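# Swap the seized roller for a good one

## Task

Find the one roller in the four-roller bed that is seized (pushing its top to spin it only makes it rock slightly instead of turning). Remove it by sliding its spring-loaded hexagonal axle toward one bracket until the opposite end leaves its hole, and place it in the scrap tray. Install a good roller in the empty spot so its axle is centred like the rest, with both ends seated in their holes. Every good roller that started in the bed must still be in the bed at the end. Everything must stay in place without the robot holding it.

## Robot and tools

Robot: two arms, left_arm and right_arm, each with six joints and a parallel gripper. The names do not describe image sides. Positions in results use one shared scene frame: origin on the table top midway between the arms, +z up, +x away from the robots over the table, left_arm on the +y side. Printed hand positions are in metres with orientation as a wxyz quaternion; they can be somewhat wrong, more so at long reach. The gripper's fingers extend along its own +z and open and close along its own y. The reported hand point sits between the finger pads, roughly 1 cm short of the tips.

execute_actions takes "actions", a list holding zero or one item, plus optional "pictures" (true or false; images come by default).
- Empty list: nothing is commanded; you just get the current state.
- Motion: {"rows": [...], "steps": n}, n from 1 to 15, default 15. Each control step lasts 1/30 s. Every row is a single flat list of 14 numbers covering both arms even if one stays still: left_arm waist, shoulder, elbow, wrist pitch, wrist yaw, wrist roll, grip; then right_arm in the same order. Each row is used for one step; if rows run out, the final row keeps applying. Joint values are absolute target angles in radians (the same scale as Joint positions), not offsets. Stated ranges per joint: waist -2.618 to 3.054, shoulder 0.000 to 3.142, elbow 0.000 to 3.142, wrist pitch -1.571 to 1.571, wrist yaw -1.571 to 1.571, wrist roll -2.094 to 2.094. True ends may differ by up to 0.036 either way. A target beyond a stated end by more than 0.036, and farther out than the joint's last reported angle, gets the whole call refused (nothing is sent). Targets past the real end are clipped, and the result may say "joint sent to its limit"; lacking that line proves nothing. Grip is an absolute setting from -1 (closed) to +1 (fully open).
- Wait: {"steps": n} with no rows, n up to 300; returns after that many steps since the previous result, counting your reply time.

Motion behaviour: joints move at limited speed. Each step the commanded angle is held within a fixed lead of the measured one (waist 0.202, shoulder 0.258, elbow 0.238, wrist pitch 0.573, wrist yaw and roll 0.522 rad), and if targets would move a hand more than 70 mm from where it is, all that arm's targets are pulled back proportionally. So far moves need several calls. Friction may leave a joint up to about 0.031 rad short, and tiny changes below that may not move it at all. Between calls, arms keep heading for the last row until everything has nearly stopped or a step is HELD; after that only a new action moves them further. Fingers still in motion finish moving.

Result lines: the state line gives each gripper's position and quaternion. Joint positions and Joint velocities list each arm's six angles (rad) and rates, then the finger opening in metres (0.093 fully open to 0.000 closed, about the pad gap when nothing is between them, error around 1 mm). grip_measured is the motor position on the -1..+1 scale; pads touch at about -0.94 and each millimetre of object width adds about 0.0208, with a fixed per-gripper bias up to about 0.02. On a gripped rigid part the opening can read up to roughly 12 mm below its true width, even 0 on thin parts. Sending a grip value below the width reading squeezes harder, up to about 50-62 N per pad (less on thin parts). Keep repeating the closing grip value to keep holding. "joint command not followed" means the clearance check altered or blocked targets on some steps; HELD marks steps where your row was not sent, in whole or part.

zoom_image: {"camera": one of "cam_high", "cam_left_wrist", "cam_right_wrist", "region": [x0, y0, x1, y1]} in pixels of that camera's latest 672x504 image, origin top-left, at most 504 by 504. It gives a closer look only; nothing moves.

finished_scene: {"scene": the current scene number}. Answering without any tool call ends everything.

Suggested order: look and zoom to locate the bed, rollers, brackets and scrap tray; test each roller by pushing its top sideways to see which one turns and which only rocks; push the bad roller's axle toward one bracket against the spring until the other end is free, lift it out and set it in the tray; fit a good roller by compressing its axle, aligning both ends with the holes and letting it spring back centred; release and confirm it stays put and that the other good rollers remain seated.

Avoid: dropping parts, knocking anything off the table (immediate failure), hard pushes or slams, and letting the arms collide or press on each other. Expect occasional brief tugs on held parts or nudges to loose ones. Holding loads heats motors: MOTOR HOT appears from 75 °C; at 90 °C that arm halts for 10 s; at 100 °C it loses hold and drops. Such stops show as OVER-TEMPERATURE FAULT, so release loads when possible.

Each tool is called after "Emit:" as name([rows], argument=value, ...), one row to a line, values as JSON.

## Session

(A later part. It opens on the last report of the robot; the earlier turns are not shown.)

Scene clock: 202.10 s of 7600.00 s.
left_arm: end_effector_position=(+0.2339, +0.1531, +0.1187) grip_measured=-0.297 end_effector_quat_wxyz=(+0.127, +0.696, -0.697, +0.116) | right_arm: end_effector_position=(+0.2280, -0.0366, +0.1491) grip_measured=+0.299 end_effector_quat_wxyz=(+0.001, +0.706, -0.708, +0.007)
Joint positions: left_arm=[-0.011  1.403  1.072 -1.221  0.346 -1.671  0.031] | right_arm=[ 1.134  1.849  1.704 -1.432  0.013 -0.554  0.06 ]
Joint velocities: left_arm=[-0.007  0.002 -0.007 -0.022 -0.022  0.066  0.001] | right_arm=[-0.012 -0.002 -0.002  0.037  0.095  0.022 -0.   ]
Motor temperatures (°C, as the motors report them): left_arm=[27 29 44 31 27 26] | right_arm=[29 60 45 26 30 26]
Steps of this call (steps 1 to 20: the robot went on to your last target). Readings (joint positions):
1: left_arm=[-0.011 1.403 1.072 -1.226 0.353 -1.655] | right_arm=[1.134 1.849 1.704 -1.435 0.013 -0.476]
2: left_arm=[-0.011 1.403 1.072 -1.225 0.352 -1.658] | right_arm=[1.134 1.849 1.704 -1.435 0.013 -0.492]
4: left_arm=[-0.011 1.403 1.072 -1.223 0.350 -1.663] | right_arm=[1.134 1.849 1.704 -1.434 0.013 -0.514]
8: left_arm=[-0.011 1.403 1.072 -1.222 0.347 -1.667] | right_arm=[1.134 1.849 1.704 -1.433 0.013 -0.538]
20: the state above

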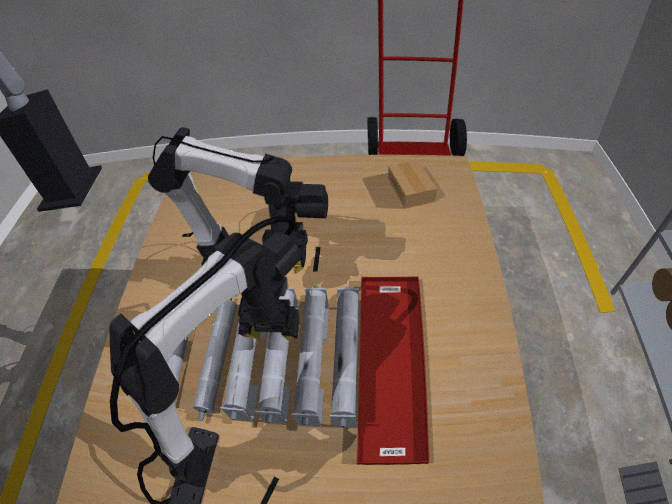

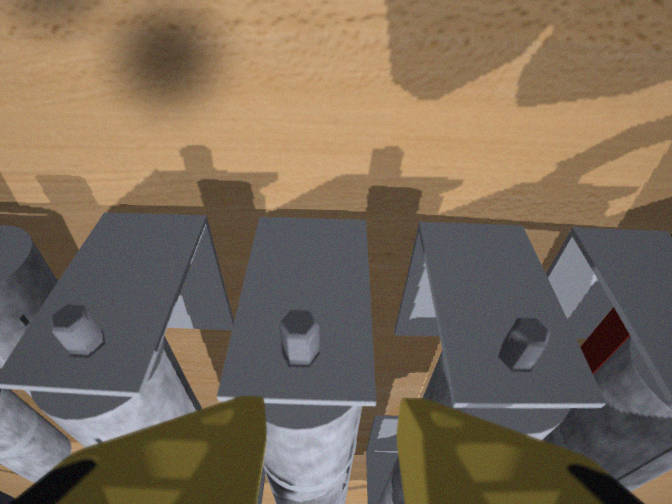

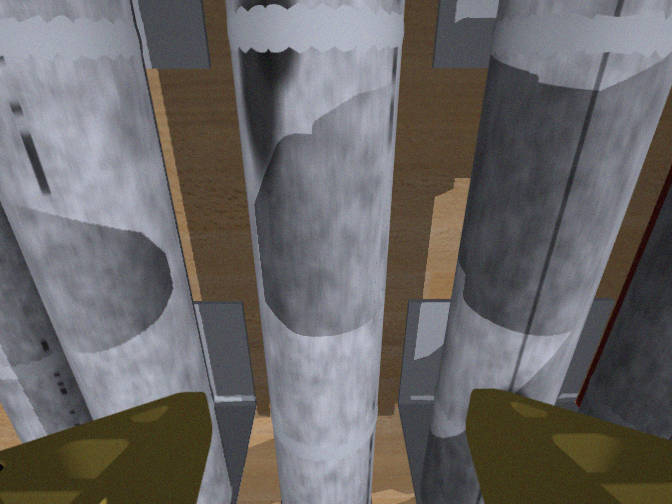

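Emit:
execute_actions([
  {"rows":[[-0.005,1.40,1.05,-1.19,0.335,-1.66,-0.3,1.145,1.84,1.68,-1.40,-0.01,-0.53,0.3],[-0.005,1.396,1.035,-1.175,0.335,-1.65,-0.3,1.155,1.84,1.665,-1.375,-0.01,-0.513,0.3],[-0.005,1.394,1.02,-1.16,0.335,-1.637,-0.3,1.155,1.84,1.645,-1.35,-0.01,-0.513,0.3],[-0.005,1.392,1.005,-1.145,0.335,-1.637,-0.3,1.155,1.84,1.625,-1.325,-0.01,-0.513,0.3],[-0.005,1.39,0.99,-1.13,0.335,-1.637,-0.3,1.155,1.84,1.605,-1.30,-0.01,-0.513,0.3],[-0.005,1.388,0.975,-1.115,0.335,-1.637,-0.3,1.155,1.84,1.585,-1.28,-0.01,-0.513,0.3],[-0.005,1.386,0.96,-1.10,0.335,-1.637,-0.3,1.155,1.84,1.565,-1.265,-0.01,-0.513,0.3],[-0.005,1.384,0.945,-1.085,0.335,-1.637,-0.3,1.155,1.84,1.545,-1.265,-0.01,-0.513,0.3],[-0.005,1.382,0.93,-1.07,0.335,-1.637,-0.3,1.155,1.84,1.53,-1.265,-0.01,-0.513,0.3],[-0.005,1.38,0.915,-1.055,0.335,-1.637,-0.3,1.155,1.84,1.53,-1.265,-0.01,-0.513,0.3],[-0.005,1.378,0.90,-1.04,0.335,-1.637,-0.3,1.155,1.84,1.53,-1.265,-0.01,-0.513,0.3],[-0.005,1.376,0.885,-1.025,0.335,-1.637,-0.3,1.155,1.84,1.53,-1.265,-0.01,-0.513,0.3],[-0.005,1.376,0.875,-1.022,0.335,-1.637,-0.3,1.155,1.84,1.53,-1.265,-0.01,-0.513,0.3],[-0.005,1.376,0.865,-1.022,0.335,-1.637,-0.3,1.155,1.84,1.53,-1.265,-0.01,-0.513,0.3]],"steps":15},
], pictures=false)

Emit:
execute_actions([
  {"steps":20},
])

Scene clock: 239.00 s of 7600.00 s.
left_arm: end_effector_position=(+0.2199, +0.1546, +0.0752) grip_measured=-0.297 end_effector_quat_wxyz=(+0.131, +0.689, -0.704, +0.111) | right_arm: end_effector_position=(+0.2208, -0.0376, +0.1092) grip_measured=+0.299 end_effector_quat_wxyz=(+0.013, +0.699, -0.715, +0.006)
Joint positions: left_arm=[-0.011  1.395  0.891 -1.066  0.345 -1.648  0.031] | right_arm=[ 1.147  1.849  1.546 -1.295  0.005 -0.522  0.06 ]
Joint velocities: left_arm=[-0.002 -0.017 -0.222  0.081 -0.022  0.022 -0.   ] | right_arm=[-0.022  0.002 -0.012  0.139  0.022  0.022 -0.001]
Motor temperatures (°C, as the motors report them): left_arm=[27 30 43 30 27 26] | right_arm=[28 60 44 25 28 26]
Steps of this call (steps 1 to 15: the robot went on to your last target; steps 16 to 90: nothing new was sent; then 33.40 s passed at rest; steps 91 to 105: all 15 steps of this action). Readings (joint positions):
91: left_arm=[-0.011 1.403 1.072 -1.220 0.346 -1.671] | right_arm=[1.134 1.849 1.704 -1.431 0.012 -0.552]
92: left_arm=[-0.011 1.403 1.070 -1.214 0.346 -1.669] | right_arm=[1.136 1.849 1.702 -1.425 0.011 -0.547]
94: left_arm=[-0.011 1.403 1.053 -1.192 0.346 -1.661] | right_arm=[1.141 1.849 1.683 -1.398 0.009 -0.537]
98: left_arm=[-0.011 1.403 0.990 -1.146 0.345 -1.652] | right_arm=[1.147 1.849 1.602 -1.330 0.005 -0.527]
105: the state above

Scene clock: 239.67 s of 7600.00 s.
left_arm: end_effector_position=(+0.2244, +0.1541, +0.0728) grip_measured=-0.297 end_effector_quat_wxyz=(+0.124, +0.687, -0.706, +0.119) | right_arm: end_effector_position=(+0.2226, -0.0344, +0.1091) grip_measured=+0.299 end_effector_quat_wxyz=(+0.006, +0.698, -0.716, +0.004)
Joint positions: left_arm=[-0.011  1.395  0.881 -1.034  0.345 -1.646  0.031] | right_arm=[ 1.147  1.849  1.546 -1.281  0.004 -0.52   0.06 ]
Joint velocities: left_arm=[ 0.002 -0.007 -0.007 -0.022 -0.007 -0.095 -0.   ] | right_arm=[ 0.007  0.002  0.002  0.007 -0.037 -0.022  0.   ]
Motor temperatures (°C, as the motors report them): left_arm=[27 30 43 30 27 26] | right_arm=[28 60 44 25 28 26]
Steps of this call (steps 1 to 20: the robot went on to your last target). Readings (joint positions):
1: left_arm=[-0.011 1.395 0.885 -1.062 0.345 -1.647] | right_arm=[1.147 1.849 1.546 -1.292 0.005 -0.521]
2: left_arm=[-0.011 1.395 0.882 -1.058 0.345 -1.647] | right_arm=[1.147 1.849 1.546 -1.289 0.004 -0.521]
4: left_arm=[-0.011 1.395 0.881 -1.051 0.345 -1.647] | right_arm=[1.147 1.849 1.546 -1.286 0.004 -0.521]
8: left_arm=[-0.011 1.395 0.881 -1.040 0.345 -1.646] | right_arm=[1.147 1.849 1.546 -1.282 0.004 -0.521]
20: the state above

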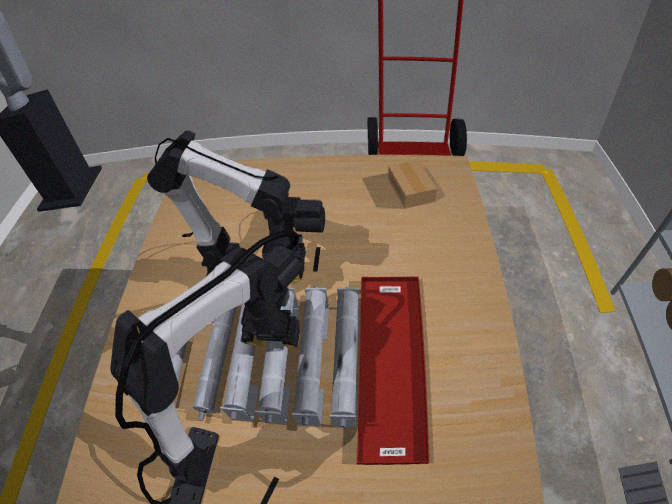

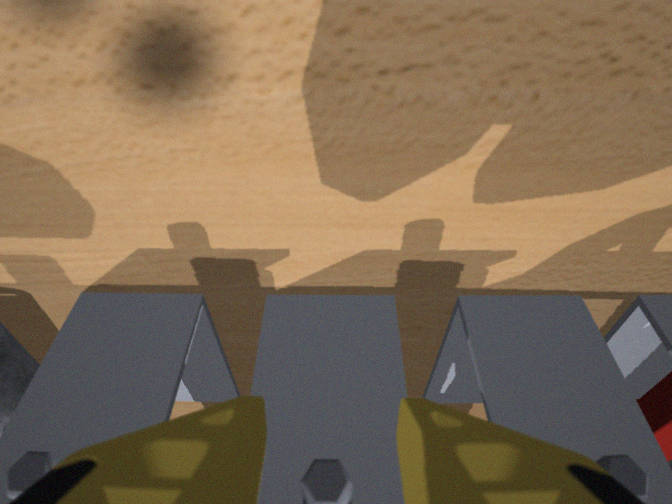

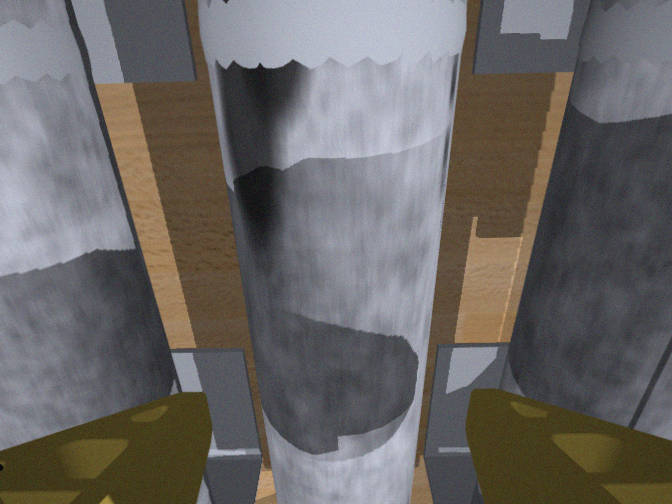

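Emit:
execute_actions([
  {"rows":[[-0.025,1.376,0.865,-1.018,0.334,-1.665,-0.3,1.155,1.84,1.52,-1.24,-0.01,-0.513,0.3],[-0.035,1.376,0.865,-1.014,0.333,-1.68,-0.3,1.155,1.84,1.507,-1.225,-0.01,-0.513,0.3],[-0.045,1.376,0.865,-1.01,0.332,-1.695,-0.3,1.155,1.84,1.494,-1.21,-0.01,-0.513,0.3],[-0.055,1.376,0.865,-1.006,0.331,-1.71,-0.3,1.155,1.84,1.481,-1.195,-0.01,-0.513,0.3],[-0.065,1.376,0.865,-1.002,0.33,-1.72,-0.3,1.155,1.84,1.468,-1.18,-0.01,-0.513,0.3],[-0.075,1.376,0.865,-0.998,0.33,-1.73,-0.3,1.155,1.84,1.455,-1.165,-0.01,-0.513,0.3],[-0.085,1.376,0.865,-0.994,0.33,-1.74,-0.3,1.155,1.84,1.442,-1.15,-0.01,-0.513,0.3],[-0.095,1.376,0.865,-0.99,0.33,-1.75,-0.3,1.155,1.84,1.429,-1.135,-0.01,-0.513,0.3],[-0.105,1.376,0.865,-0.988,0.33,-1.76,-0.3,1.155,1.84,1.416,-1.12,-0.01,-0.513,0.3],[-0.115,1.376,0.865,-0.988,0.33,-1.768,-0.3,1.155,1.84,1.403,-1.115,-0.01,-0.513,0.3],[-0.124,1.376,0.865,-0.988,0.33,-1.768,-0.3,1.155,1.84,1.392,-1.115,-0.01,-0.513,0.3]],"steps":15},
], pictures=false)

Emit:
execute_actions([
  {"steps":20},
])

Scene clock: 258.70 s of 7600.00 s.
left_arm: end_effector_position=(+0.2224, +0.1314, +0.0728) grip_measured=-0.297 end_effector_quat_wxyz=(+0.125, +0.684, -0.709, +0.117) | right_arm: end_effector_position=(+0.2216, -0.0367, +0.0770) grip_measured=+0.299 end_effector_quat_wxyz=(+0.002, +0.698, -0.716, +0.004)
Joint positions: left_arm=[-0.116  1.395  0.881 -1.002  0.34  -1.746  0.031] | right_arm=[ 1.147  1.849  1.417 -1.145  0.006 -0.519  0.06 ]
Joint velocities: left_arm=[ 0.002  0.007 -0.007  0.051  0.066 -0.168 -0.001] | right_arm=[ 0.012 -0.007 -0.017  0.125 -0.022  0.007  0.001]
Motor temperatures (°C, as the motors report them): left_arm=[27 32 42 29 26 26] | right_arm=[28 59 44 25 28 26]
Steps of this call (steps 1 to 15: the robot went on to your last target; steps 16 to 90: nothing new was sent; then 15.53 s passed at rest; steps 91 to 105: all 15 steps of this action). Readings (joint positions):
91: left_arm=[-0.012 1.395 0.881 -1.033 0.345 -1.648] | right_arm=[1.147 1.849 1.546 -1.278 0.004 -0.520]
92: left_arm=[-0.015 1.395 0.881 -1.032 0.344 -1.652] | right_arm=[1.147 1.849 1.543 -1.271 0.004 -0.520]
94: left_arm=[-0.029 1.395 0.881 -1.028 0.342 -1.666] | right_arm=[1.147 1.849 1.529 -1.250 0.004 -0.520]
98: left_arm=[-0.069 1.395 0.881 -1.016 0.341 -1.702] | right_arm=[1.147 1.849 1.474 -1.202 0.004 -0.520]
105: the state above

Scene clock: 259.37 s of 7600.00 s.
left_arm: end_effector_position=(+0.2230, +0.1313, +0.0729) grip_measured=-0.297 end_effector_quat_wxyz=(+0.125, +0.688, -0.705, +0.118) | right_arm: end_effector_position=(+0.2229, -0.0340, +0.0765) grip_measured=+0.299 end_effector_quat_wxyz=(-0.004, +0.698, -0.716, +0.001)
Joint positions: left_arm=[-0.116  1.395  0.881 -1.     0.34  -1.759  0.031] | right_arm=[ 1.147  1.849  1.415 -1.131  0.004 -0.519  0.06 ]
Joint velocities: left_arm=[-0.002 -0.007 -0.012 -0.022 -0.007 -0.007  0.001] | right_arm=[ 0.002  0.012 -0.017 -0.007 -0.037  0.066  0.002]
Motor temperatures (°C, as the motors report them): left_arm=[27 32 42 29 26 26] | right_arm=[28 59 44 25 28 26]
Steps of this call (steps 1 to 20: the robot went on to your last target). Readings (joint positions):
1: left_arm=[-0.116 1.395 0.881 -1.002 0.340 -1.749] | right_arm=[1.147 1.849 1.417 -1.142 0.006 -0.519]
2: left_arm=[-0.116 1.395 0.881 -1.001 0.340 -1.751] | right_arm=[1.147 1.849 1.416 -1.140 0.006 -0.519]
4: left_arm=[-0.116 1.395 0.881 -1.000 0.340 -1.754] | right_arm=[1.147 1.849 1.416 -1.136 0.006 -0.519]
8: left_arm=[-0.116 1.395 0.881 -1.000 0.340 -1.757] | right_arm=[1.147 1.849 1.415 -1.133 0.005 -0.519]
20: the state above

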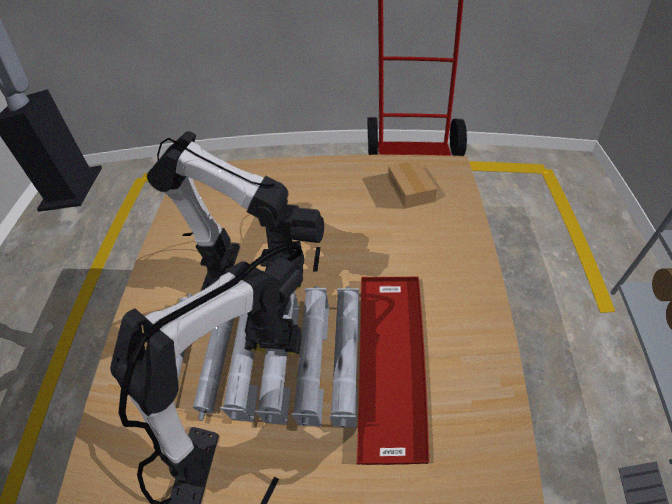

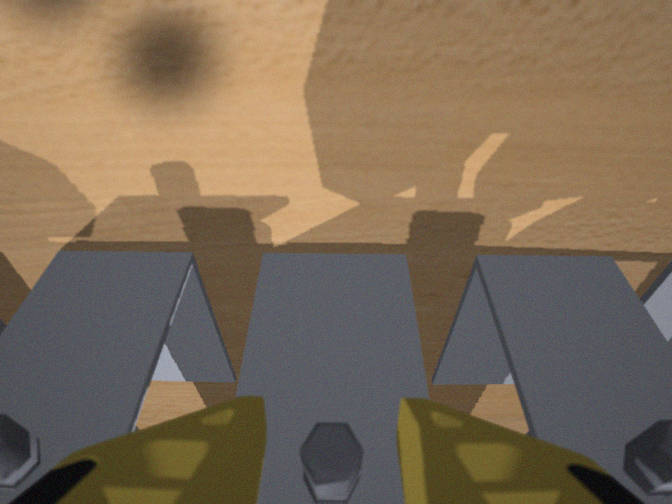

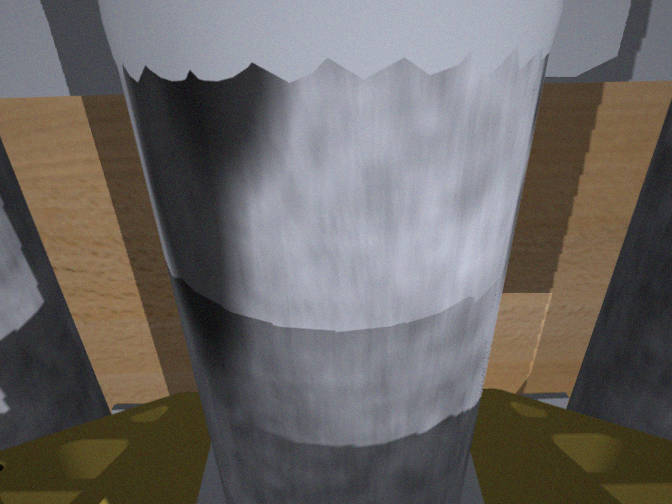

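Emit:
execute_actions([
  {"rows":[[-0.134,1.376,0.865,-0.985,0.33,-1.78,-0.3,1.15,1.845,1.41,-1.125,0,-0.516,0.15],[-0.14,1.376,0.865,-0.984,0.33,-1.783,-0.3,1.15,1.845,1.41,-1.125,0,-0.516,0.1],[-0.14,1.376,0.865,-0.984,0.33,-1.783,-0.3,1.15,1.845,1.41,-1.125,0,-0.516,0.05],[-0.14,1.376,0.865,-0.984,0.33,-1.783,-0.3,1.15,1.845,1.41,-1.125,0,-0.516,0],[-0.14,1.376,0.865,-0.984,0.33,-1.783,-0.3,1.15,1.845,1.41,-1.125,0,-0.516,-0.1],[-0.14,1.376,0.865,-0.984,0.33,-1.783,-0.3,1.15,1.845,1.41,-1.125,0,-0.516,-0.2],[-0.14,1.376,0.865,-0.984,0.33,-1.783,-0.55,1.15,1.845,1.41,-1.125,0,-0.516,-0.25],[-0.14,1.376,0.865,-0.984,0.33,-1.783,-0.6,1.15,1.845,1.41,-1.125,0,-0.516,-0.25],[-0.14,1.376,0.865,-0.984,0.33,-1.783,-0.65,1.15,1.845,1.41,-1.125,0,-0.516,-0.25],[-0.14,1.376,0.865,-0.984,0.33,-1.783,-0.72,1.15,1.845,1.41,-1.125,0,-0.516,-0.25],[-0.14,1.376,0.865,-0.984,0.33,-1.783,-0.8,1.15,1.845,1.41,-1.125,0,-0.516,-0.25],[-0.14,1.376,0.865,-0.984,0.33,-1.783,-0.9,1.15,1.845,1.41,-1.125,0,-0.516,-0.25],[-0.13,1.39,0.88,-0.995,0.34,-1.775,-1,1.15,1.845,1.41,-1.125,0,-0.516,-0.25]],"steps":15},
])

Scene clock: 278.30 s of 7600.00 s.
left_arm: end_effector_position=(+0.2233, +0.1292, +0.0731) grip_measured=-0.874 end_effector_quat_wxyz=(+0.122, +0.689, -0.704, +0.117) | right_arm: end_effector_position=(+0.2232, -0.0339, +0.0765) grip_measured=-0.126 end_effector_quat_wxyz=(-0.005, +0.699, -0.715, +0.002)
Joint positions: left_arm=[-0.128  1.392  0.881 -0.994  0.334 -1.775  0.003] | right_arm=[ 1.147  1.849  1.415 -1.13   0.006 -0.521  0.039]
Joint velocities: left_arm=[ 0.002  0.017  0.002 -0.022 -0.022 -0.022 -0.001] | right_arm=[-0.017  0.002 -0.002 -0.007 -0.081  0.022  0.   ]
Motor temperatures (°C, as the motors report them): left_arm=[27 32 42 29 26 26] | right_arm=[28 58 44 25 27 26]
Steps of this call (steps 1 to 15: the robot went on to your last target; steps 16 to 90: nothing new was sent; then 15.43 s passed at rest; steps 91 to 105: all 15 steps of this action). Readings (joint positions):
91: left_arm=[-0.117 1.395 0.881 -0.999 0.340 -1.761] | right_arm=[1.147 1.849 1.415 -1.130 0.004 -0.519]
92: left_arm=[-0.120 1.395 0.881 -0.998 0.339 -1.763] | right_arm=[1.147 1.849 1.415 -1.130 0.004 -0.519]
94: left_arm=[-0.127 1.395 0.881 -0.997 0.337 -1.768] | right_arm=[1.147 1.849 1.415 -1.130 0.006 -0.519]
98: left_arm=[-0.128 1.393 0.881 -0.995 0.334 -1.772] | right_arm=[1.147 1.849 1.415 -1.130 0.006 -0.521]
105: the state above

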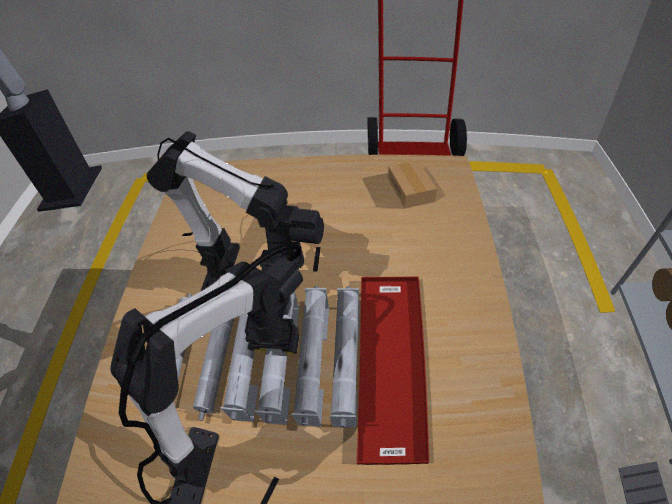

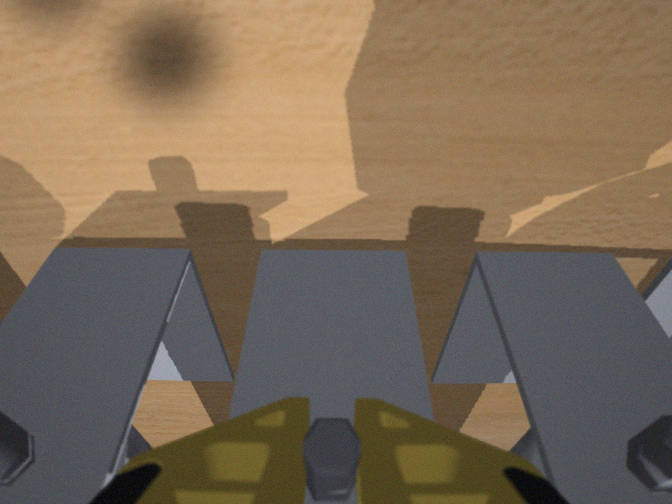

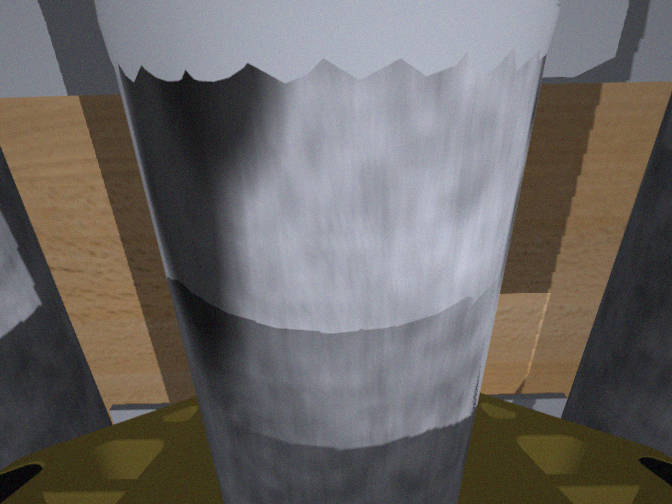

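Emit:
execute_actions([
  {"rows":[[-0.117,1.39,0.88,-1.001,0.32,-1.766,-1,1.15,1.84,1.43,-1.13,0.005,-0.518,-0.25],[-0.105,1.39,0.88,-1.007,0.30,-1.757,-1,1.15,1.835,1.44,-1.13,0.005,-0.518,-0.25],[-0.092,1.39,0.88,-1.013,0.28,-1.748,-1,1.15,1.835,1.44,-1.13,0.005,-0.518,-0.25],[-0.079,1.39,0.88,-1.019,0.262,-1.738,-1,1.15,1.835,1.44,-1.13,0.005,-0.518,-0.25],[-0.067,1.39,0.88,-1.025,0.244,-1.729,-1,1.15,1.835,1.44,-1.13,0.005,-0.518,-0.25],[-0.054,1.39,0.88,-1.031,0.226,-1.72,-1,1.15,1.835,1.44,-1.13,0.005,-0.518,-0.25],[-0.041,1.39,0.88,-1.037,0.208,-1.711,-1,1.15,1.835,1.44,-1.13,0.005,-0.518,-0.25],[-0.029,1.39,0.88,-1.043,0.19,-1.702,-1,1.15,1.835,1.44,-1.13,0.005,-0.518,-0.25],[-0.016,1.39,0.88,-1.049,0.172,-1.693,-1,1.15,1.835,1.44,-1.13,0.005,-0.518,-0.25],[-0.003,1.39,0.88,-1.055,0.154,-1.684,-1,1.15,1.835,1.44,-1.13,0.005,-0.518,-0.25],[0.009,1.39,0.88,-1.061,0.136,-1.674,-1,1.15,1.835,1.44,-1.13,0.005,-0.518,-0.25],[0.022,1.39,0.88,-1.067,0.118,-1.665,-1,1.15,1.835,1.44,-1.13,0.005,-0.518,-0.25],[0.035,1.39,0.88,-1.073,0.10,-1.656,-1,1.15,1.835,1.44,-1.13,0.005,-0.518,-0.25],[0.047,1.39,0.88,-1.079,0.082,-1.647,-1,1.15,1.835,1.44,-1.13,0.005,-0.518,-0.25],[0.06,1.39,0.88,-1.085,0.065,-1.638,-1,1.15,1.835,1.44,-1.13,0.005,-0.518,-0.25]],"steps":15},
], pictures=false)

Emit:
execute_actions([
  {"steps":15},
], pictures=false)

Scene clock: 311.70 s of 7600.00 s.
left_arm: end_effector_position=(+0.2238, +0.1527, +0.0731) grip_measured=-0.874 end_effector_quat_wxyz=(+0.124, +0.696, -0.698, +0.116) | right_arm: end_effector_position=(+0.2235, -0.0333, +0.0765) grip_measured=-0.126 end_effector_quat_wxyz=(-0.006, +0.699, -0.715, +0.002)
Joint positions: left_arm=[-0.02   1.392  0.881 -1.034  0.341 -1.678  0.003] | right_arm=[ 1.147  1.849  1.415 -1.127  0.006 -0.521  0.039]
Joint velocities: left_arm=[ 0.1    0.037 -0.002  0.022  0.125  0.212 -0.001] | right_arm=[ 0.007  0.007 -0.022 -0.081 -0.066 -0.081  0.   ]
Motor temperatures (°C, as the motors report them): left_arm=[27 32 42 29 27 26] | right_arm=[28 57 45 25 27 26]
Steps of this call (steps 1 to 15: the robot went on to your last target; steps 16 to 90: nothing new was sent; then 29.90 s passed at rest; steps 91 to 105: all 15 steps of this action). Readings (joint positions):
91: left_arm=[-0.128 1.392 0.881 -0.994 0.334 -1.775] | right_arm=[1.147 1.849 1.415 -1.130 0.006 -0.521]
92: left_arm=[-0.127 1.392 0.881 -0.995 0.333 -1.774] | right_arm=[1.147 1.849 1.415 -1.130 0.006 -0.521]
94: left_arm=[-0.119 1.392 0.881 -0.997 0.336 -1.767] | right_arm=[1.147 1.849 1.415 -1.129 0.006 -0.521]
98: left_arm=[-0.083 1.392 0.881 -1.012 0.334 -1.741] | right_arm=[1.147 1.849 1.415 -1.129 0.006 -0.521]
105: the state above

Scene clock: 312.20 s of 7600.00 s.
left_arm: end_effector_position=(+0.2238, +0.1527, +0.0731) grip_measured=-0.874 end_effector_quat_wxyz=(+0.128, +0.689, -0.703, +0.121) | right_arm: end_effector_position=(+0.2235, -0.0333, +0.0765) grip_measured=-0.126 end_effector_quat_wxyz=(-0.006, +0.699, -0.715, +0.002)
Joint positions: left_arm=[-0.012  1.395  0.881 -1.035  0.353 -1.652  0.003] | right_arm=[ 1.147  1.849  1.415 -1.127  0.006 -0.521  0.039]
Joint velocities: left_arm=[-0.017 -0.002 -0.012  0.037 -0.037 -0.007 -0.001] | right_arm=[-0.002  0.007 -0.007 -0.037  0.037 -0.037  0.   ]
Motor temperatures (°C, as the motors report them): left_arm=[27 32 42 29 27 26] | right_arm=[28 57 45 25 27 26]
Steps of this call (steps 1 to 15: the robot went on to your last target). Readings (joint positions):
1: left_arm=[-0.017 1.394 0.881 -1.035 0.346 -1.671] | right_arm=[1.147 1.849 1.415 -1.127 0.006 -0.521]
2: left_arm=[-0.015 1.395 0.881 -1.035 0.349 -1.666] | right_arm=[1.147 1.849 1.415 -1.127 0.006 -0.521]
4: left_arm=[-0.012 1.395 0.881 -1.035 0.353 -1.659] | right_arm=[1.147 1.849 1.415 -1.127 0.006 -0.521]
8: left_arm=[-0.012 1.395 0.881 -1.035 0.353 -1.654] | right_arm=[1.147 1.849 1.415 -1.127 0.006 -0.521]
15: the state above

Pulled. Tilt up; left lowers slightly.

Emit:
execute_actions([
  {"rows":[[0.05,1.39,0.875,-1.08,0.08,-1.64,-1,1.156,1.842,1.47,-1.17,0.02,-0.513,-0.25],[0.05,1.39,0.872,-1.078,0.08,-1.64,-1,1.158,1.849,1.483,-1.19,0.026,-0.511,-0.25],[0.05,1.39,0.869,-1.076,0.08,-1.64,-1,1.16,1.856,1.496,-1.21,0.032,-0.509,-0.25],[0.05,1.39,0.866,-1.074,0.08,-1.64,-1,1.162,1.863,1.509,-1.228,0.037,-0.507,-0.25],[0.05,1.39,0.863,-1.072,0.08,-1.64,-1,1.164,1.87,1.523,-1.246,0.042,-0.505,-0.25],[0.05,1.39,0.86,-1.07,0.08,-1.64,-1,1.166,1.877,1.536,-1.262,0.047,-0.503,-0.25],[0.05,1.39,0.857,-1.068,0.08,-1.64,-1,1.168,1.884,1.549,-1.278,0.052,-0.501,-0.25],[0.05,1.39,0.854,-1.066,0.08,-1.64,-1,1.17,1.891,1.562,-1.294,0.057,-0.499,-0.25],[0.05,1.39,0.851,-1.064,0.08,-1.64,-1,1.172,1.898,1.575,-1.31,0.062,-0.497,-0.25],[0.05,1.39,0.848,-1.062,0.08,-1.64,-1,1.174,1.905,1.589,-1.326,0.067,-0.495,-0.25],[0.05,1.39,0.848,-1.062,0.08,-1.64,-1,1.176,1.912,1.602,-1.342,0.072,-0.493,-0.25],[0.05,1.39,0.848,-1.062,0.08,-1.64,-1,1.178,1.919,1.615,-1.358,0.077,-0.491,-0.25],[0.05,1.39,0.848,-1.062,0.08,-1.64,-1,1.18,1.926,1.628,-1.37,0.08,-0.489,-0.25],[0.05,1.39,0.848,-1.062,0.08,-1.64,-1,1.183,1.933,1.642,-1.37,0.08,-0.488,-0.25],[0.05,1.39,0.848,-1.062,0.08,-1.64,-1,1.186,1.94,1.655,-1.37,0.08,-0.488,-0.25]],"steps":15},
], pictures=false)

Emit:
execute_actions([
  {"steps":15},
])

Emit:
zoom_image(camera="cam_high", region=[210, 355, 340, 440])

Scene clock: 336.03 s of 7600.00 s.
left_arm: end_effector_position=(+0.2233, +0.1518, +0.0703) grip_measured=-0.874 end_effector_quat_wxyz=(+0.130, +0.688, -0.703, +0.123) | right_arm: end_effector_position=(+0.2234, -0.0338, +0.0888) grip_measured=-0.126 end_effector_quat_wxyz=(+0.040, +0.698, -0.714, +0.036)
Joint positions: left_arm=[-0.012  1.395  0.868 -1.02   0.36  -1.652  0.003] | right_arm=[ 1.167  1.937  1.578 -1.307  0.047 -0.5    0.039]
Joint velocities: left_arm=[-0.002 -0.007 -0.032  0.022 -0.037  0.081 -0.   ] | right_arm=[ 0.061  0.222  0.359 -0.374  0.11   0.022 -0.001]
Motor temperatures (°C, as the motors report them): left_arm=[30 32 42 28 41 26] | right_arm=[28 58 48 25 27 26]
Steps of this call (steps 1 to 15: the robot went on to your last target; steps 16 to 90: nothing new was sent; then 20.33 s passed at rest; steps 91 to 105: all 15 steps of this action). Readings (joint positions):
91: left_arm=[-0.012 1.395 0.881 -1.035 0.354 -1.652] | right_arm=[1.147 1.849 1.415 -1.128 0.006 -0.521]
92: left_arm=[-0.012 1.395 0.881 -1.035 0.354 -1.652] | right_arm=[1.147 1.851 1.418 -1.131 0.006 -0.520]
94: left_arm=[-0.012 1.395 0.879 -1.035 0.355 -1.652] | right_arm=[1.149 1.862 1.437 -1.151 0.010 -0.519]
98: left_arm=[-0.012 1.395 0.876 -1.030 0.356 -1.652] | right_arm=[1.154 1.890 1.485 -1.206 0.020 -0.513]
105: the state above

Scene clock: 336.53 s of 7600.00 s.
left_arm: end_effector_position=(+0.2234, +0.1517, +0.0702) grip_measured=-0.874 end_effector_quat_wxyz=(+0.130, +0.688, -0.703, +0.124) | right_arm: end_effector_position=(+0.2229, -0.0341, +0.0894) grip_measured=-0.126 end_effector_quat_wxyz=(+0.047, +0.697, -0.714, +0.042)
Joint positions: left_arm=[-0.012  1.395  0.867 -1.019  0.36  -1.652  0.003] | right_arm=[ 1.172  1.952  1.598 -1.331  0.056 -0.493  0.039]
Joint velocities: left_arm=[-0.002 -0.017 -0.007 -0.095  0.022 -0.066  0.001] | right_arm=[-0.007  0.002 -0.017  0.051 -0.022 -0.007 -0.001]
Motor temperatures (°C, as the motors report them): left_arm=[30 32 42 28 41 26] | right_arm=[28 58 48 25 27 26]
Steps of this call (steps 1 to 15: the robot went on to your last target). Readings (joint positions):
1: left_arm=[-0.012 1.395 0.867 -1.019 0.360 -1.652] | right_arm=[1.169 1.943 1.587 -1.317 0.051 -0.499]
2: left_arm=[-0.012 1.395 0.867 -1.019 0.360 -1.652] | right_arm=[1.170 1.947 1.593 -1.323 0.054 -0.497]
4: left_arm=[-0.012 1.395 0.867 -1.019 0.360 -1.652] | right_arm=[1.171 1.951 1.596 -1.328 0.055 -0.495]
8: left_arm=[-0.012 1.395 0.867 -1.019 0.360 -1.652] | right_arm=[1.172 1.952 1.598 -1.331 0.056 -0.493]
15: the state above

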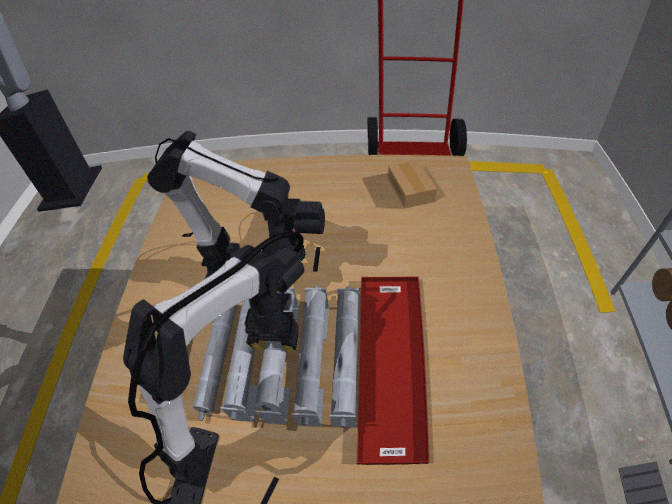

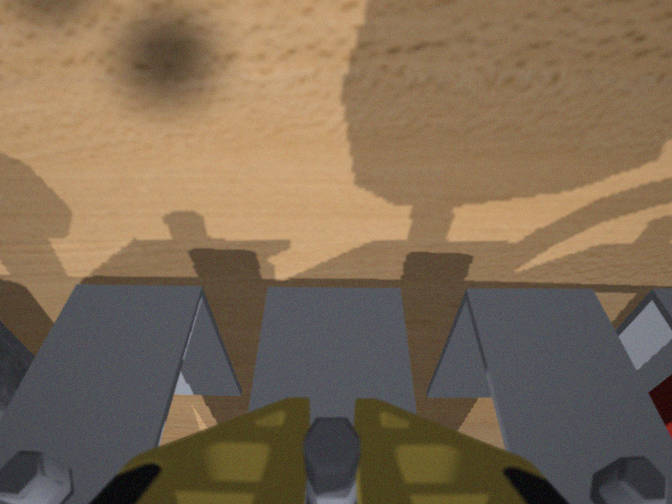

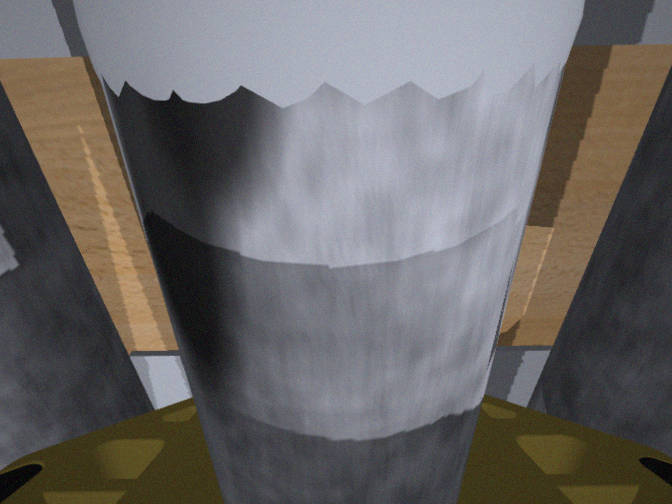

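Region (210, 355, 340, 440) of cam_high's 672x504 image, scaled by 3.877, with more detail than that image has; it fills the top 330 rows of this view, and the rest is white.

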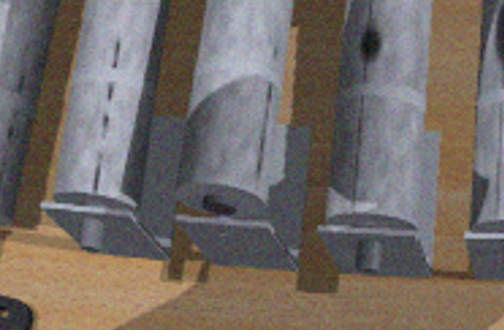

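Emit:
execute_actions(actions=[])

Scene clock: 373.23 s of 7600.00 s.
left_arm: end_effector_position=(+0.2234, +0.1517, +0.0702) grip_measured=-0.874 end_effector_quat_wxyz=(+0.130, +0.688, -0.703, +0.124) | right_arm: end_effector_position=(+0.2229, -0.0341, +0.0894) grip_measured=-0.126 end_effector_quat_wxyz=(+0.047, +0.697, -0.714, +0.042)
Joint positions: left_arm=[-0.012  1.395  0.867 -1.019  0.36  -1.652  0.003] | right_arm=[ 1.172  1.952  1.598 -1.331  0.056 -0.493  0.039]
Joint velocities: left_arm=[-0.012  0.007 -0.007 -0.066  0.037 -0.051 -0.   ] | right_arm=[ 0.007 -0.002 -0.007  0.007 -0.007 -0.007 -0.   ]
Motor temperatures (°C, as the motors report them): left_arm=[31 33 41 28 47 26] | right_arm=[28 59 54 25 27 26]
Steps of this call (steps 1 to 15: the robot went on to your last target; steps 16 to 90: nothing new was sent; then 33.70 s passed at rest). Readings (joint positions):
1: left_arm=[-0.012 1.395 0.867 -1.019 0.360 -1.652] | right_arm=[1.172 1.952 1.598 -1.331 0.056 -0.493]
2: left_arm=[-0.012 1.395 0.867 -1.019 0.360 -1.652] | right_arm=[1.172 1.952 1.598 -1.331 0.056 -0.493]
4: left_arm=[-0.012 1.395 0.867 -1.019 0.360 -1.652] | right_arm=[1.172 1.952 1.598 -1.331 0.056 -0.493]
8: left_arm=[-0.012 1.395 0.867 -1.019 0.360 -1.652] | right_arm=[1.172 1.952 1.598 -1.331 0.056 -0.493]
90: the state above
All arms were judged still, so your last target was given up. Only a new action makes them travel on or press farther. Fingers that are still opening or closing keep moving.

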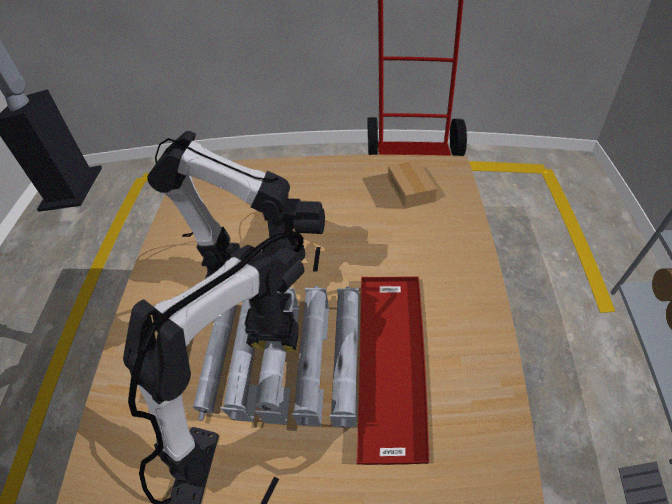

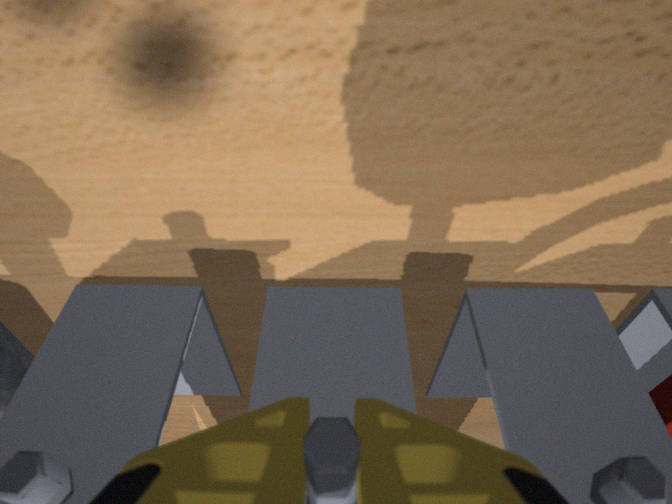

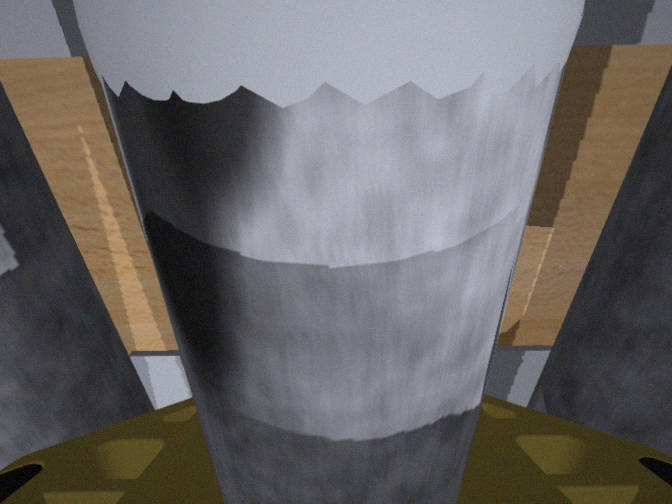

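Emit:
execute_actions([
  {"rows":[[0.05,1.39,0.845,-1.06,0.08,-1.64,-1,1.186,1.94,1.662,-1.378,0.08,-0.488,-0.25],[0.05,1.39,0.843,-1.058,0.08,-1.64,-1,1.186,1.94,1.669,-1.386,0.08,-0.488,-0.25],[0.05,1.39,0.84,-1.055,0.08,-1.64,-1,1.186,1.94,1.677,-1.394,0.08,-0.488,-0.25]],"steps":15},
])

Emit:
zoom_image(camera="cam_high", region=[210, 355, 340, 440])

Scene clock: 383.63 s of 7600.00 s.
left_arm: end_effector_position=(+0.2232, +0.1514, +0.0695) grip_measured=-0.874 end_effector_quat_wxyz=(+0.130, +0.688, -0.703, +0.124) | right_arm: end_effector_position=(+0.2229, -0.0340, +0.0929) grip_measured=-0.126 end_effector_quat_wxyz=(+0.049, +0.697, -0.714, +0.044)
Joint positions: left_arm=[-0.012  1.395  0.864 -1.015  0.362 -1.652  0.003] | right_arm=[ 1.173  1.956  1.617 -1.351  0.058 -0.492  0.039]
Joint velocities: left_arm=[-0.012 -0.002  0.007  0.022 -0.022  0.037 -0.001] | right_arm=[ 0.007 -0.007 -0.012 -0.037  0.051 -0.051 -0.001]
Motor temperatures (°C, as the motors report them): left_arm=[31 33 41 28 49 26] | right_arm=[28 60 55 25 27 26]
Steps of this call (steps 1 to 90: nothing new was sent; then 6.90 s passed at rest; steps 91 to 105: all 15 steps of this action). Readings (joint positions):
91: left_arm=[-0.012 1.395 0.867 -1.019 0.360 -1.652] | right_arm=[1.172 1.952 1.598 -1.331 0.056 -0.493]
92: left_arm=[-0.012 1.395 0.867 -1.019 0.360 -1.652] | right_arm=[1.172 1.952 1.600 -1.332 0.056 -0.493]
94: left_arm=[-0.012 1.395 0.865 -1.017 0.361 -1.652] | right_arm=[1.172 1.955 1.611 -1.343 0.056 -0.493]
98: left_arm=[-0.012 1.395 0.864 -1.015 0.362 -1.652] | right_arm=[1.173 1.956 1.617 -1.351 0.058 -0.492]
105: the state above

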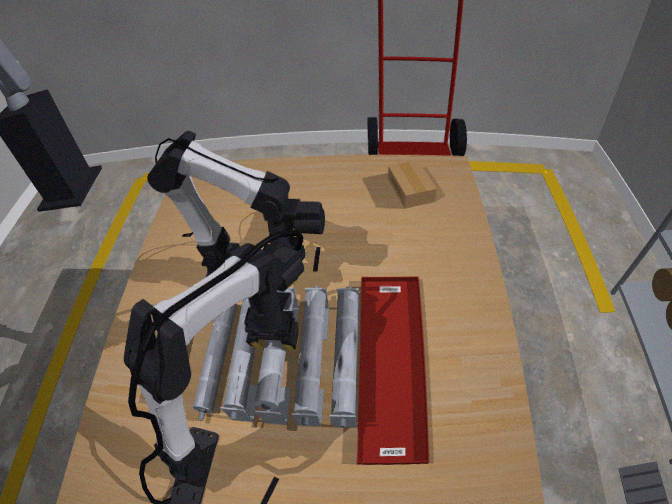

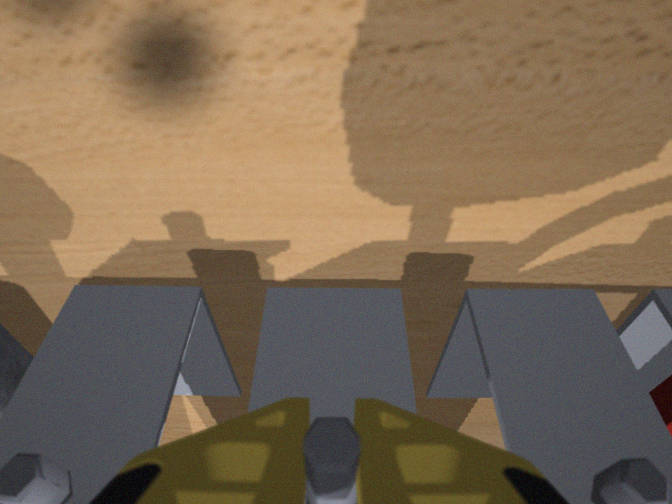

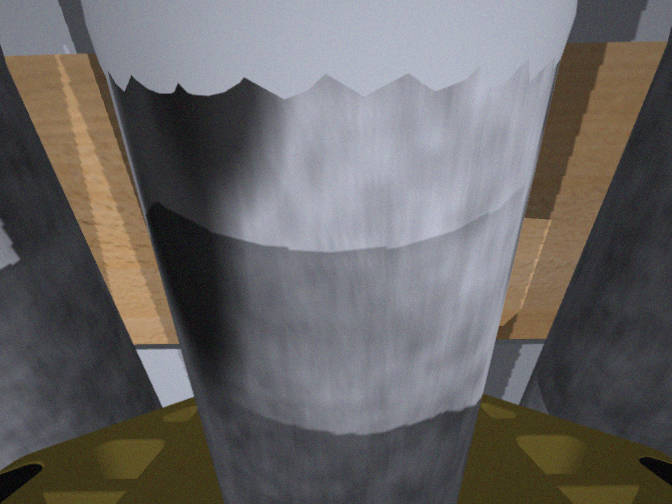

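Region (210, 355, 340, 440) of cam_high's 672x504 image, scaled by 3.877, with more detail than that image has; it fills the top 330 rows of this view, and the rest is white.

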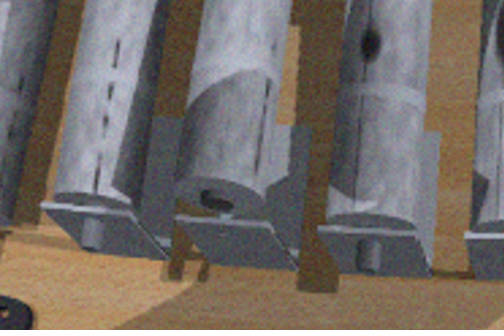

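Above the bracket. Ease left back.

Emit:
execute_actions([
  {"rows":[[0.035,1.39,0.843,-1.05,0.1,-1.65,-1,1.186,1.94,1.677,-1.394,0.08,-0.488,-0.25],[0.02,1.39,0.846,-1.045,0.12,-1.66,-1,1.186,1.94,1.677,-1.394,0.08,-0.488,-0.25],[0.005,1.39,0.849,-1.04,0.145,-1.67,-1,1.185,1.94,1.677,-1.394,0.08,-0.488,-0.25],[-0.01,1.39,0.852,-1.035,0.165,-1.685,-1,1.184,1.94,1.677,-1.394,0.08,-0.488,-0.25],[-0.025,1.39,0.855,-1.03,0.19,-1.695,-1,1.183,1.94,1.677,-1.394,0.08,-0.488,-0.25],[-0.04,1.39,0.858,-1.025,0.21,-1.705,-1,1.182,1.94,1.677,-1.394,0.08,-0.488,-0.25],[-0.055,1.39,0.861,-1.02,0.23,-1.72,-1,1.182,1.94,1.677,-1.394,0.08,-0.488,-0.25],[-0.07,1.39,0.864,-1.015,0.255,-1.73,-1,1.182,1.94,1.677,-1.394,0.08,-0.488,-0.25],[-0.085,1.39,0.867,-1.01,0.275,-1.74,-1,1.182,1.94,1.677,-1.394,0.08,-0.488,-0.25],[-0.1,1.39,0.87,-1.005,0.3,-1.75,-1,1.182,1.94,1.677,-1.394,0.08,-0.488,-0.25],[-0.115,1.39,0.873,-1.0,0.32,-1.765,-1,1.182,1.94,1.677,-1.394,0.08,-0.488,-0.25],[-0.128,1.39,0.876,-0.995,0.34,-1.775,-1,1.182,1.94,1.677,-1.394,0.08,-0.488,-0.25]],"steps":15},
])

Scene clock: 398.63 s of 7600.00 s.
left_arm: end_effector_position=(+0.2227, +0.1289, +0.0717) grip_measured=-0.874 end_effector_quat_wxyz=(+0.129, +0.686, -0.705, +0.127) | right_arm: end_effector_position=(+0.2229, -0.0342, +0.0929) grip_measured=-0.126 end_effector_quat_wxyz=(+0.049, +0.697, -0.714, +0.045)
Joint positions: left_arm=[-0.114  1.388  0.866 -0.981  0.358 -1.755  0.003] | right_arm=[ 1.173  1.956  1.617 -1.352  0.059 -0.492  0.039]
Joint velocities: left_arm=[-0.002  0.002  0.002  0.022  0.051 -0.125 -0.001] | right_arm=[-0.002 -0.007  0.007  0.022 -0.007 -0.022  0.   ]
Motor temperatures (°C, as the motors report them): left_arm=[31 33 40 28 50 26] | right_arm=[28 60 56 25 27 26]
Steps of this call (steps 1 to 15: the robot went on to your last target; steps 16 to 90: nothing new was sent; then 11.50 s passed at rest; steps 91 to 105: all 15 steps of this action). Readings (joint positions):
91: left_arm=[-0.012 1.395 0.864 -1.014 0.363 -1.652] | right_arm=[1.173 1.956 1.617 -1.351 0.058 -0.492]
92: left_arm=[-0.012 1.395 0.864 -1.014 0.363 -1.652] | right_arm=[1.173 1.956 1.617 -1.351 0.058 -0.492]
94: left_arm=[-0.018 1.395 0.864 -1.014 0.361 -1.659] | right_arm=[1.173 1.956 1.617 -1.351 0.059 -0.492]
98: left_arm=[-0.043 1.390 0.864 -1.009 0.342 -1.687] | right_arm=[1.173 1.956 1.617 -1.351 0.059 -0.492]
105: the state above

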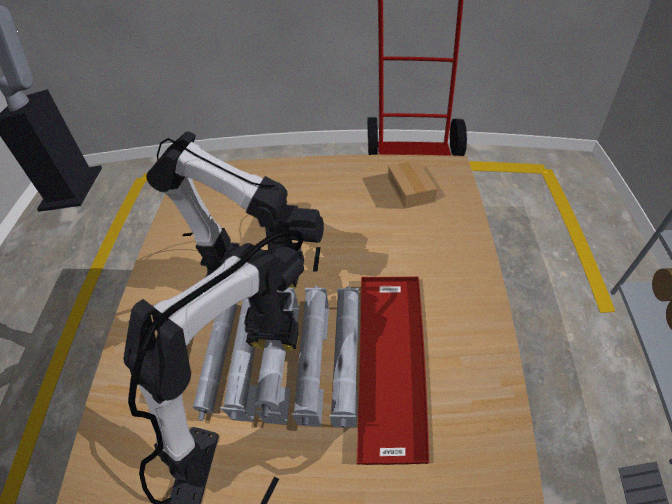

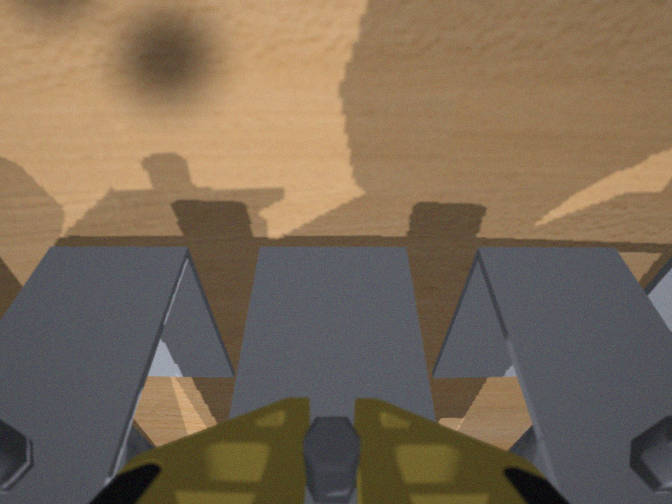

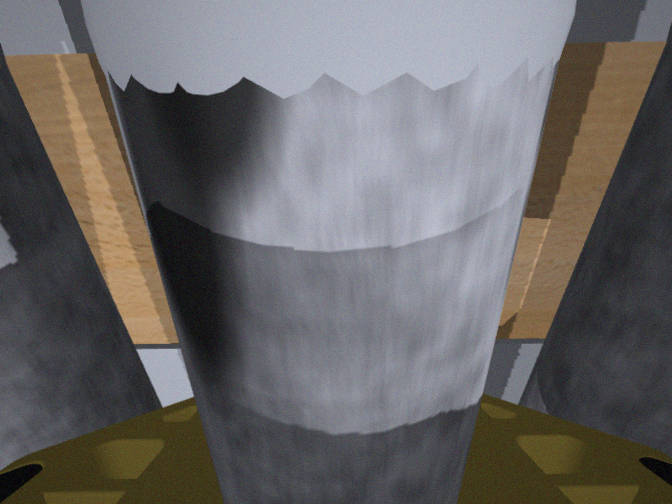

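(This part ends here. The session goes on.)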